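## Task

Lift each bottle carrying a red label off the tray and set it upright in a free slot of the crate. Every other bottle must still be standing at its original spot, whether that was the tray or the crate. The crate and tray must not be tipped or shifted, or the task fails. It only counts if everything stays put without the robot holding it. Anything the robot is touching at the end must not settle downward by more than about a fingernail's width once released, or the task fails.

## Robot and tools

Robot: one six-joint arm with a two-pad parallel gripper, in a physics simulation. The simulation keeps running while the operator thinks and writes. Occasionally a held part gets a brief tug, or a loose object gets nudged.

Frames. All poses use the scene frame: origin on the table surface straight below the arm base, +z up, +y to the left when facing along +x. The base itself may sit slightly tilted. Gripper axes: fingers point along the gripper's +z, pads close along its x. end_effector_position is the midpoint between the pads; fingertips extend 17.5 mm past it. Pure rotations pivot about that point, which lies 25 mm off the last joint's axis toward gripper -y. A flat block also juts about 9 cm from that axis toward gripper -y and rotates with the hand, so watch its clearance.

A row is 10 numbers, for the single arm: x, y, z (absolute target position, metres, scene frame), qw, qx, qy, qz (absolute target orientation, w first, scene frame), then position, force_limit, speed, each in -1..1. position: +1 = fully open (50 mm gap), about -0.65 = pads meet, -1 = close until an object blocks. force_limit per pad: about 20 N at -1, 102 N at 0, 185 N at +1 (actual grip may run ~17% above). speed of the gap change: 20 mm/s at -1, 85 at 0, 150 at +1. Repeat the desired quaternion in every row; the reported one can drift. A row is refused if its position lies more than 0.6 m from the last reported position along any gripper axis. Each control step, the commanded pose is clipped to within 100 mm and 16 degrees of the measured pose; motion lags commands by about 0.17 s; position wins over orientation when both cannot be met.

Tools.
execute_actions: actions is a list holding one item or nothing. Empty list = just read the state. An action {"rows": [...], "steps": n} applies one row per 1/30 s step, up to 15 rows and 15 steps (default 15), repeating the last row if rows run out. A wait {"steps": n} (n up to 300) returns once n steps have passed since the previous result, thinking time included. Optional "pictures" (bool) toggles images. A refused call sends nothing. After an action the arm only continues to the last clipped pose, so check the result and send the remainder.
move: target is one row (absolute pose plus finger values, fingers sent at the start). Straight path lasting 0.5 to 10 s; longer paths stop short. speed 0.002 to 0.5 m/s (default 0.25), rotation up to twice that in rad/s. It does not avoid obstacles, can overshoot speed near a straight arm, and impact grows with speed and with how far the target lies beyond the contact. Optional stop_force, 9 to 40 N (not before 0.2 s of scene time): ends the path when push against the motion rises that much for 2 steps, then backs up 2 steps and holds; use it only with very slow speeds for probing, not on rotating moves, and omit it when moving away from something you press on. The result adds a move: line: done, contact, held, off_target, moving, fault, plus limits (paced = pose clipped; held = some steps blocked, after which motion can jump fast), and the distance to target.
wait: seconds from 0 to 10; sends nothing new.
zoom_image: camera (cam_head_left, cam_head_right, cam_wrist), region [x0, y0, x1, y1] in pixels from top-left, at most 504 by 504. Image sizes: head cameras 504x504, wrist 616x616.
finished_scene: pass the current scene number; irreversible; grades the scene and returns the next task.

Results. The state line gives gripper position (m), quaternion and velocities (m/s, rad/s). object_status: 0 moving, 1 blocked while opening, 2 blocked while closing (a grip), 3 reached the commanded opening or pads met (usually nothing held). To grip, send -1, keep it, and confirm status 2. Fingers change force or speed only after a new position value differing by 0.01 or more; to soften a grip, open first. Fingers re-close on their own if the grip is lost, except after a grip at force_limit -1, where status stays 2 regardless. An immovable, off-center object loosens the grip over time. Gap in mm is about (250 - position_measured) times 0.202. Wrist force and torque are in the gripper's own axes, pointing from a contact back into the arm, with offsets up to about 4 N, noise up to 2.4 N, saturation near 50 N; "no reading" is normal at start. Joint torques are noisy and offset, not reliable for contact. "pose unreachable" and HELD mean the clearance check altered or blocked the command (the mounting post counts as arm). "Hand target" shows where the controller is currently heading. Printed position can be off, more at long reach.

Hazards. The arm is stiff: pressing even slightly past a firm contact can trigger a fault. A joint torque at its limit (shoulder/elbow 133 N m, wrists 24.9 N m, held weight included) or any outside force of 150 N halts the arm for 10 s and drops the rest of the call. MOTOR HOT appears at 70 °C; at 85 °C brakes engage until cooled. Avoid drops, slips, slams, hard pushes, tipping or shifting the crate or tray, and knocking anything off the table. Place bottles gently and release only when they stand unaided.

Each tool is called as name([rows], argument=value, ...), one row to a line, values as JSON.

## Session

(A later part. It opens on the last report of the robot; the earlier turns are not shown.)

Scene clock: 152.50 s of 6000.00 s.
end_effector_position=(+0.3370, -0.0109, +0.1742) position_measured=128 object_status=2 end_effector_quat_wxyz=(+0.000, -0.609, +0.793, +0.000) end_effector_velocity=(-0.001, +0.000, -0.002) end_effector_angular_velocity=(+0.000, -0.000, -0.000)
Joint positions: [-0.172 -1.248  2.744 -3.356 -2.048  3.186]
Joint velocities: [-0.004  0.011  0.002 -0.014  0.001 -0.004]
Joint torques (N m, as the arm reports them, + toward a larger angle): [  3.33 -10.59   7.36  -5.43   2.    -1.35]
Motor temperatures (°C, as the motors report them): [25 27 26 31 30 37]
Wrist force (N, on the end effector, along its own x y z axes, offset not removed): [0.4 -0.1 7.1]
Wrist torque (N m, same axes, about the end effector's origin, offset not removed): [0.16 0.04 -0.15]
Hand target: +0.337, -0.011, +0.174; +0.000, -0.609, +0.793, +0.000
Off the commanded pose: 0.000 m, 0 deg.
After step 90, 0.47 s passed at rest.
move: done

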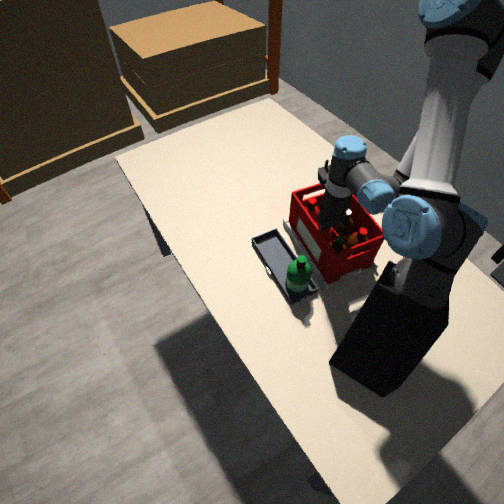

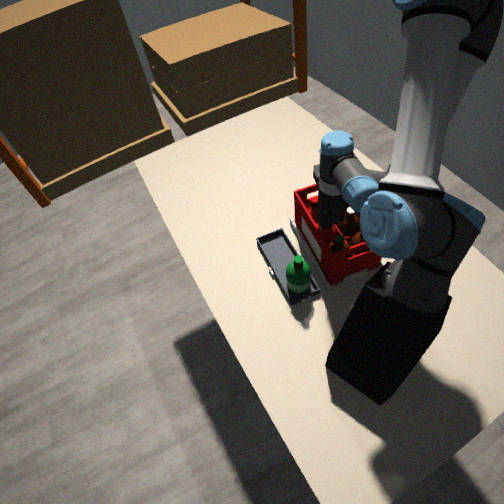

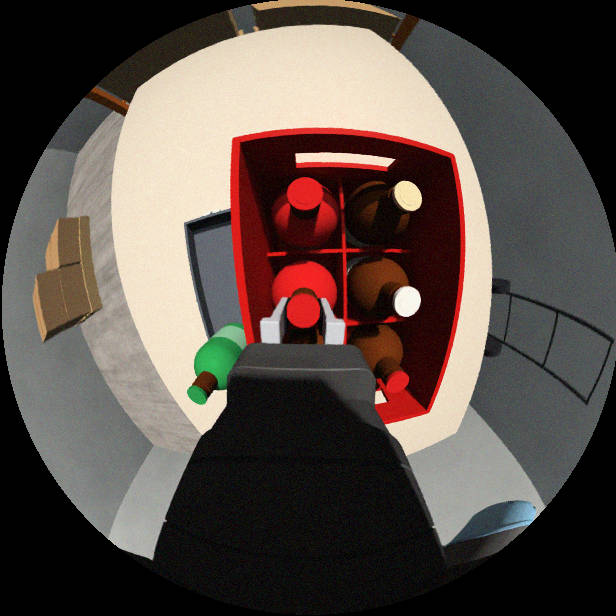

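move(target=[0.337,-0.011,0.172,0,0.609,-0.793,0,-1,-0.3,0], speed=0.01)

move(target=[0.337,-0.011,0.172,0,0.609,-0.793,0,0.3,0,-0.5])

move(target=[0.337,-0.011,0.31,0,0.609,-0.793,0,0.3,0,-0.5], speed=0.12)

zoom_image(camera="cam_wrist", region=[200,160,420,380])

Scene clock: 159.57 s of 6000.00 s.
end_effector_position=(+0.3370, -0.0110, +0.1720) position_measured=128 object_status=2 end_effector_quat_wxyz=(-0.000, -0.609, +0.793, +0.000) end_effector_velocity=(+0.001, -0.001, -0.001) end_effector_angular_velocity=(-0.000, -0.001, -0.001)
Joint positions: [-0.175 -1.236  2.744 -3.37  -2.048  3.182]
Joint velocities: [-0.002  0.003 -0.001 -0.004  0.    -0.001]
Joint torques (N m, as the arm reports them, + toward a larger angle): [  3.16 -11.7   -3.46  -5.58   2.15  -1.36]
Motor temperatures (°C, as the motors report them): [25 27 26 31 30 37]
Wrist force (N, on the end effector, along its own x y z axes, offset not removed): [-1.5 0.4 8.9]
Wrist torque (N m, same axes, about the end effector's origin, offset not removed): [0.10 0.33 -0.05]
Hand target: +0.337, -0.011, +0.172; +0.000, -0.609, +0.793, +0.000
Off the commanded pose: 0.000 m, 0 deg.
After step 90, 3.37 s passed at rest.
move: done

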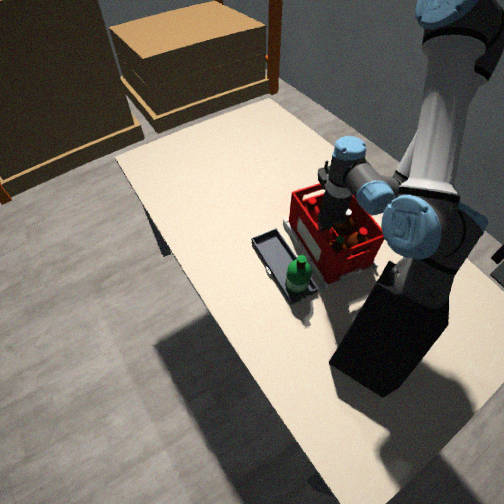

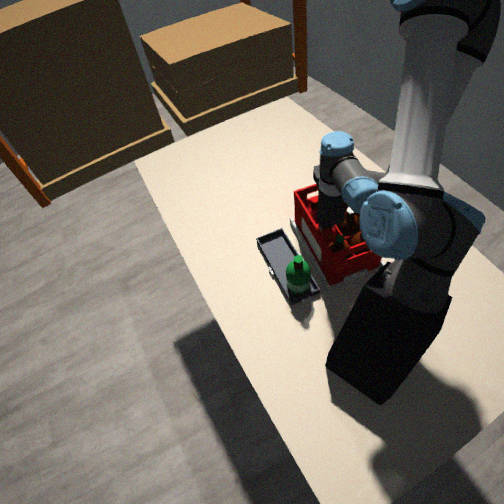

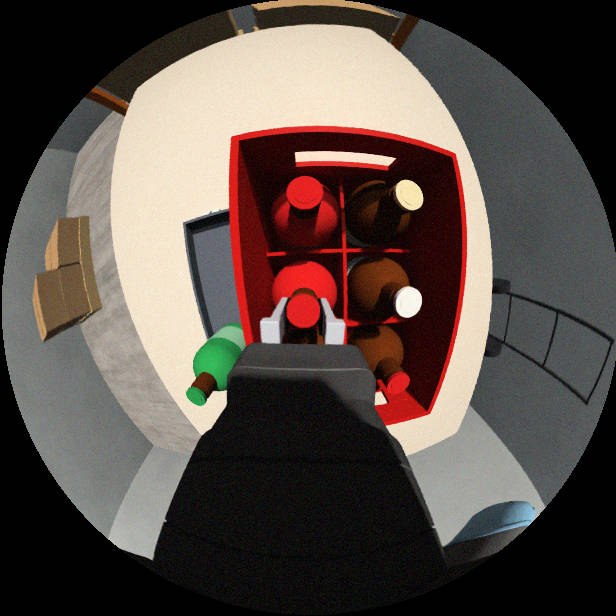

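Scene clock: 160.27 s of 6000.00 s.
end_effector_position=(+0.3370, -0.0110, +0.1720) position_measured=107 object_status=3 end_effector_quat_wxyz=(+0.000, -0.609, +0.793, +0.000) end_effector_velocity=(+0.000, +0.000, +0.000) end_effector_angular_velocity=(-0.000, -0.000, +0.001)
Joint positions: [-0.176 -1.235  2.744 -3.37  -2.048  3.182]
Joint velocities: [ 0. -0. -0.  0. -0. -0.]
Joint torques (N m, as the arm reports them, + toward a larger angle): [ 2.3  -9.07 -3.05 -4.64  1.88 -1.35]
Motor temperatures (°C, as the motors report them): [25 27 26 31 30 37]
Wrist force (N, on the end effector, along its own x y z axes, offset not removed): [-1.3 4.9 2.1]
Wrist torque (N m, same axes, about the end effector's origin, offset not removed): [0.92 0.16 -0.02]
Hand target: +0.337, -0.011, +0.172; +0.000, -0.609, +0.793, +0.000
Off the commanded pose: 0.000 m, 0 deg.
move: done

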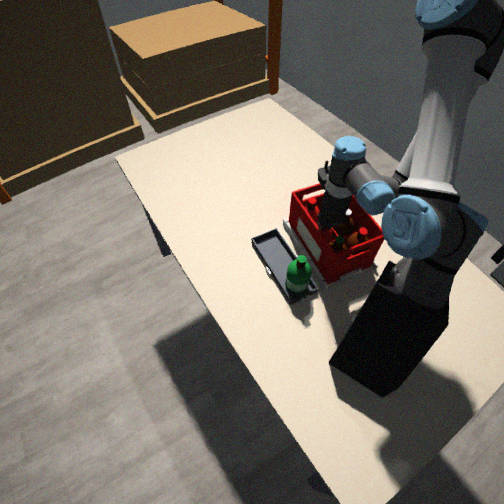

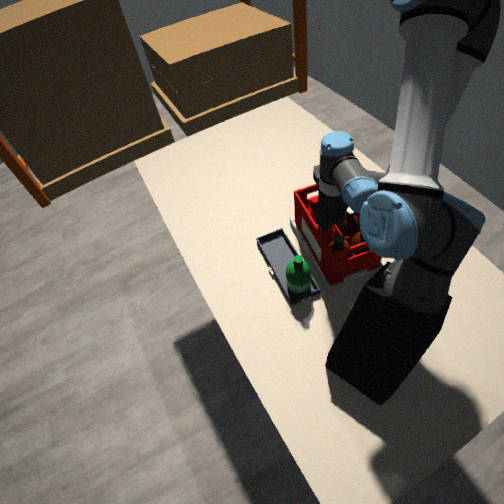

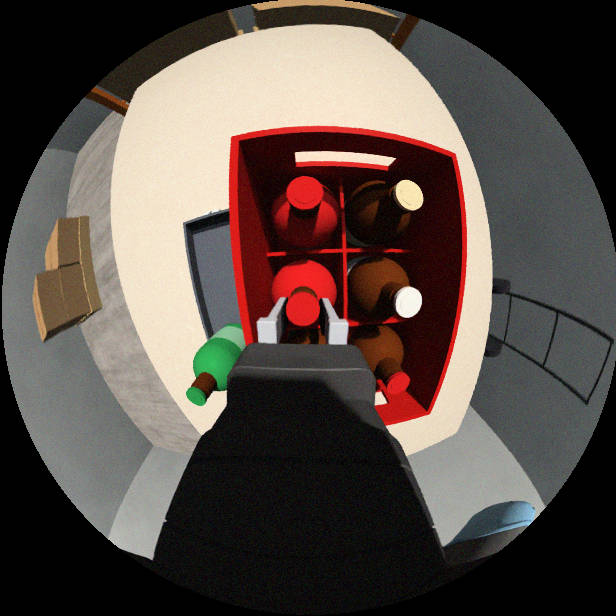

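Scene clock: 161.83 s of 6000.00 s.
end_effector_position=(+0.3370, -0.0112, +0.3098) position_measured=107 object_status=3 end_effector_quat_wxyz=(-0.000, -0.609, +0.793, -0.000) end_effector_velocity=(-0.000, -0.000, +0.002) end_effector_angular_velocity=(-0.001, +0.003, +0.000)
Joint positions: [ 0.08  -1.853  2.604 -2.472 -2.105  3.467]
Joint velocities: [ 0.004 -0.003 -0.005  0.014 -0.001  0.006]
Joint torques (N m, as the arm reports them, + toward a larger angle): [ 15.45 -23.59 -18.31  -0.97  -2.4    1.74]
Motor temperatures (°C, as the motors report them): [25 27 26 31 30 37]
Wrist force (N, on the end effector, along its own x y z axes, offset not removed): [0.5 -2.3 -0.4]
Wrist torque (N m, same axes, about the end effector's origin, offset not removed): [-0.40 -0.18 -0.05]
Hand target: +0.337, -0.011, +0.310; -0.000, -0.609, +0.793, -0.000
Off the commanded pose: 0.000 m, 0 deg.
move: done

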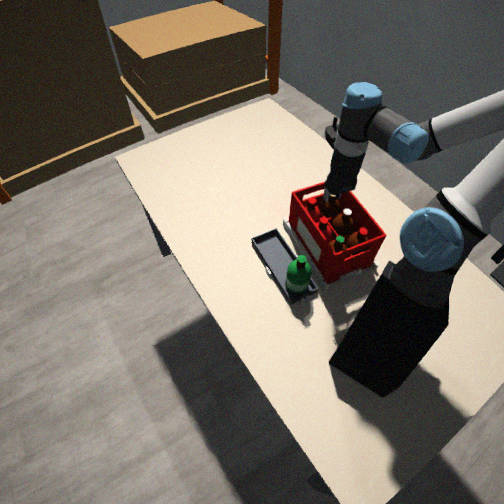

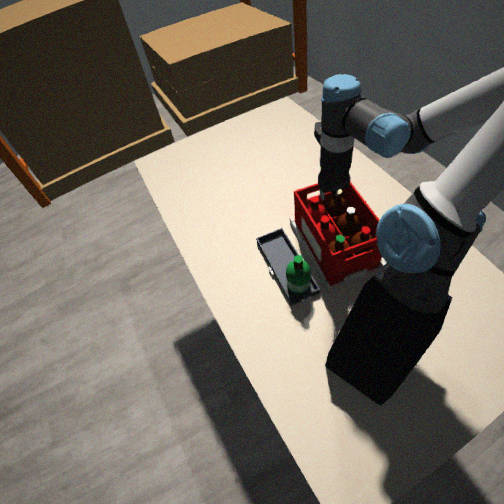

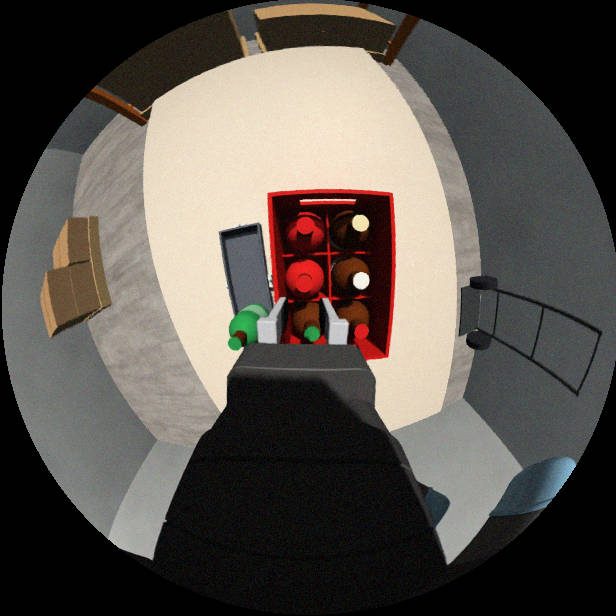

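Region (200, 160, 420, 380) of cam_wrist's 616x616 image, scaled by 2.291, with more detail than that image has.

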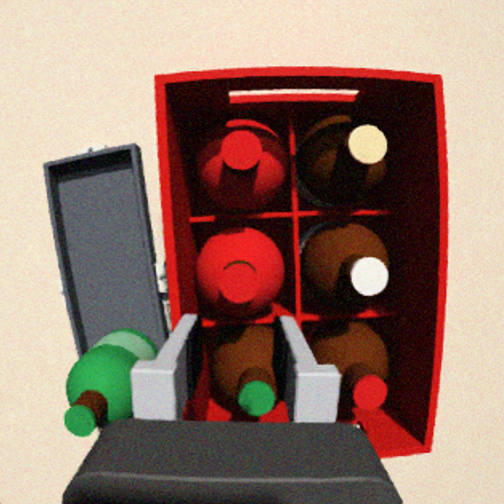

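finished_scene(scene=2)

The scene is finished: the task was done.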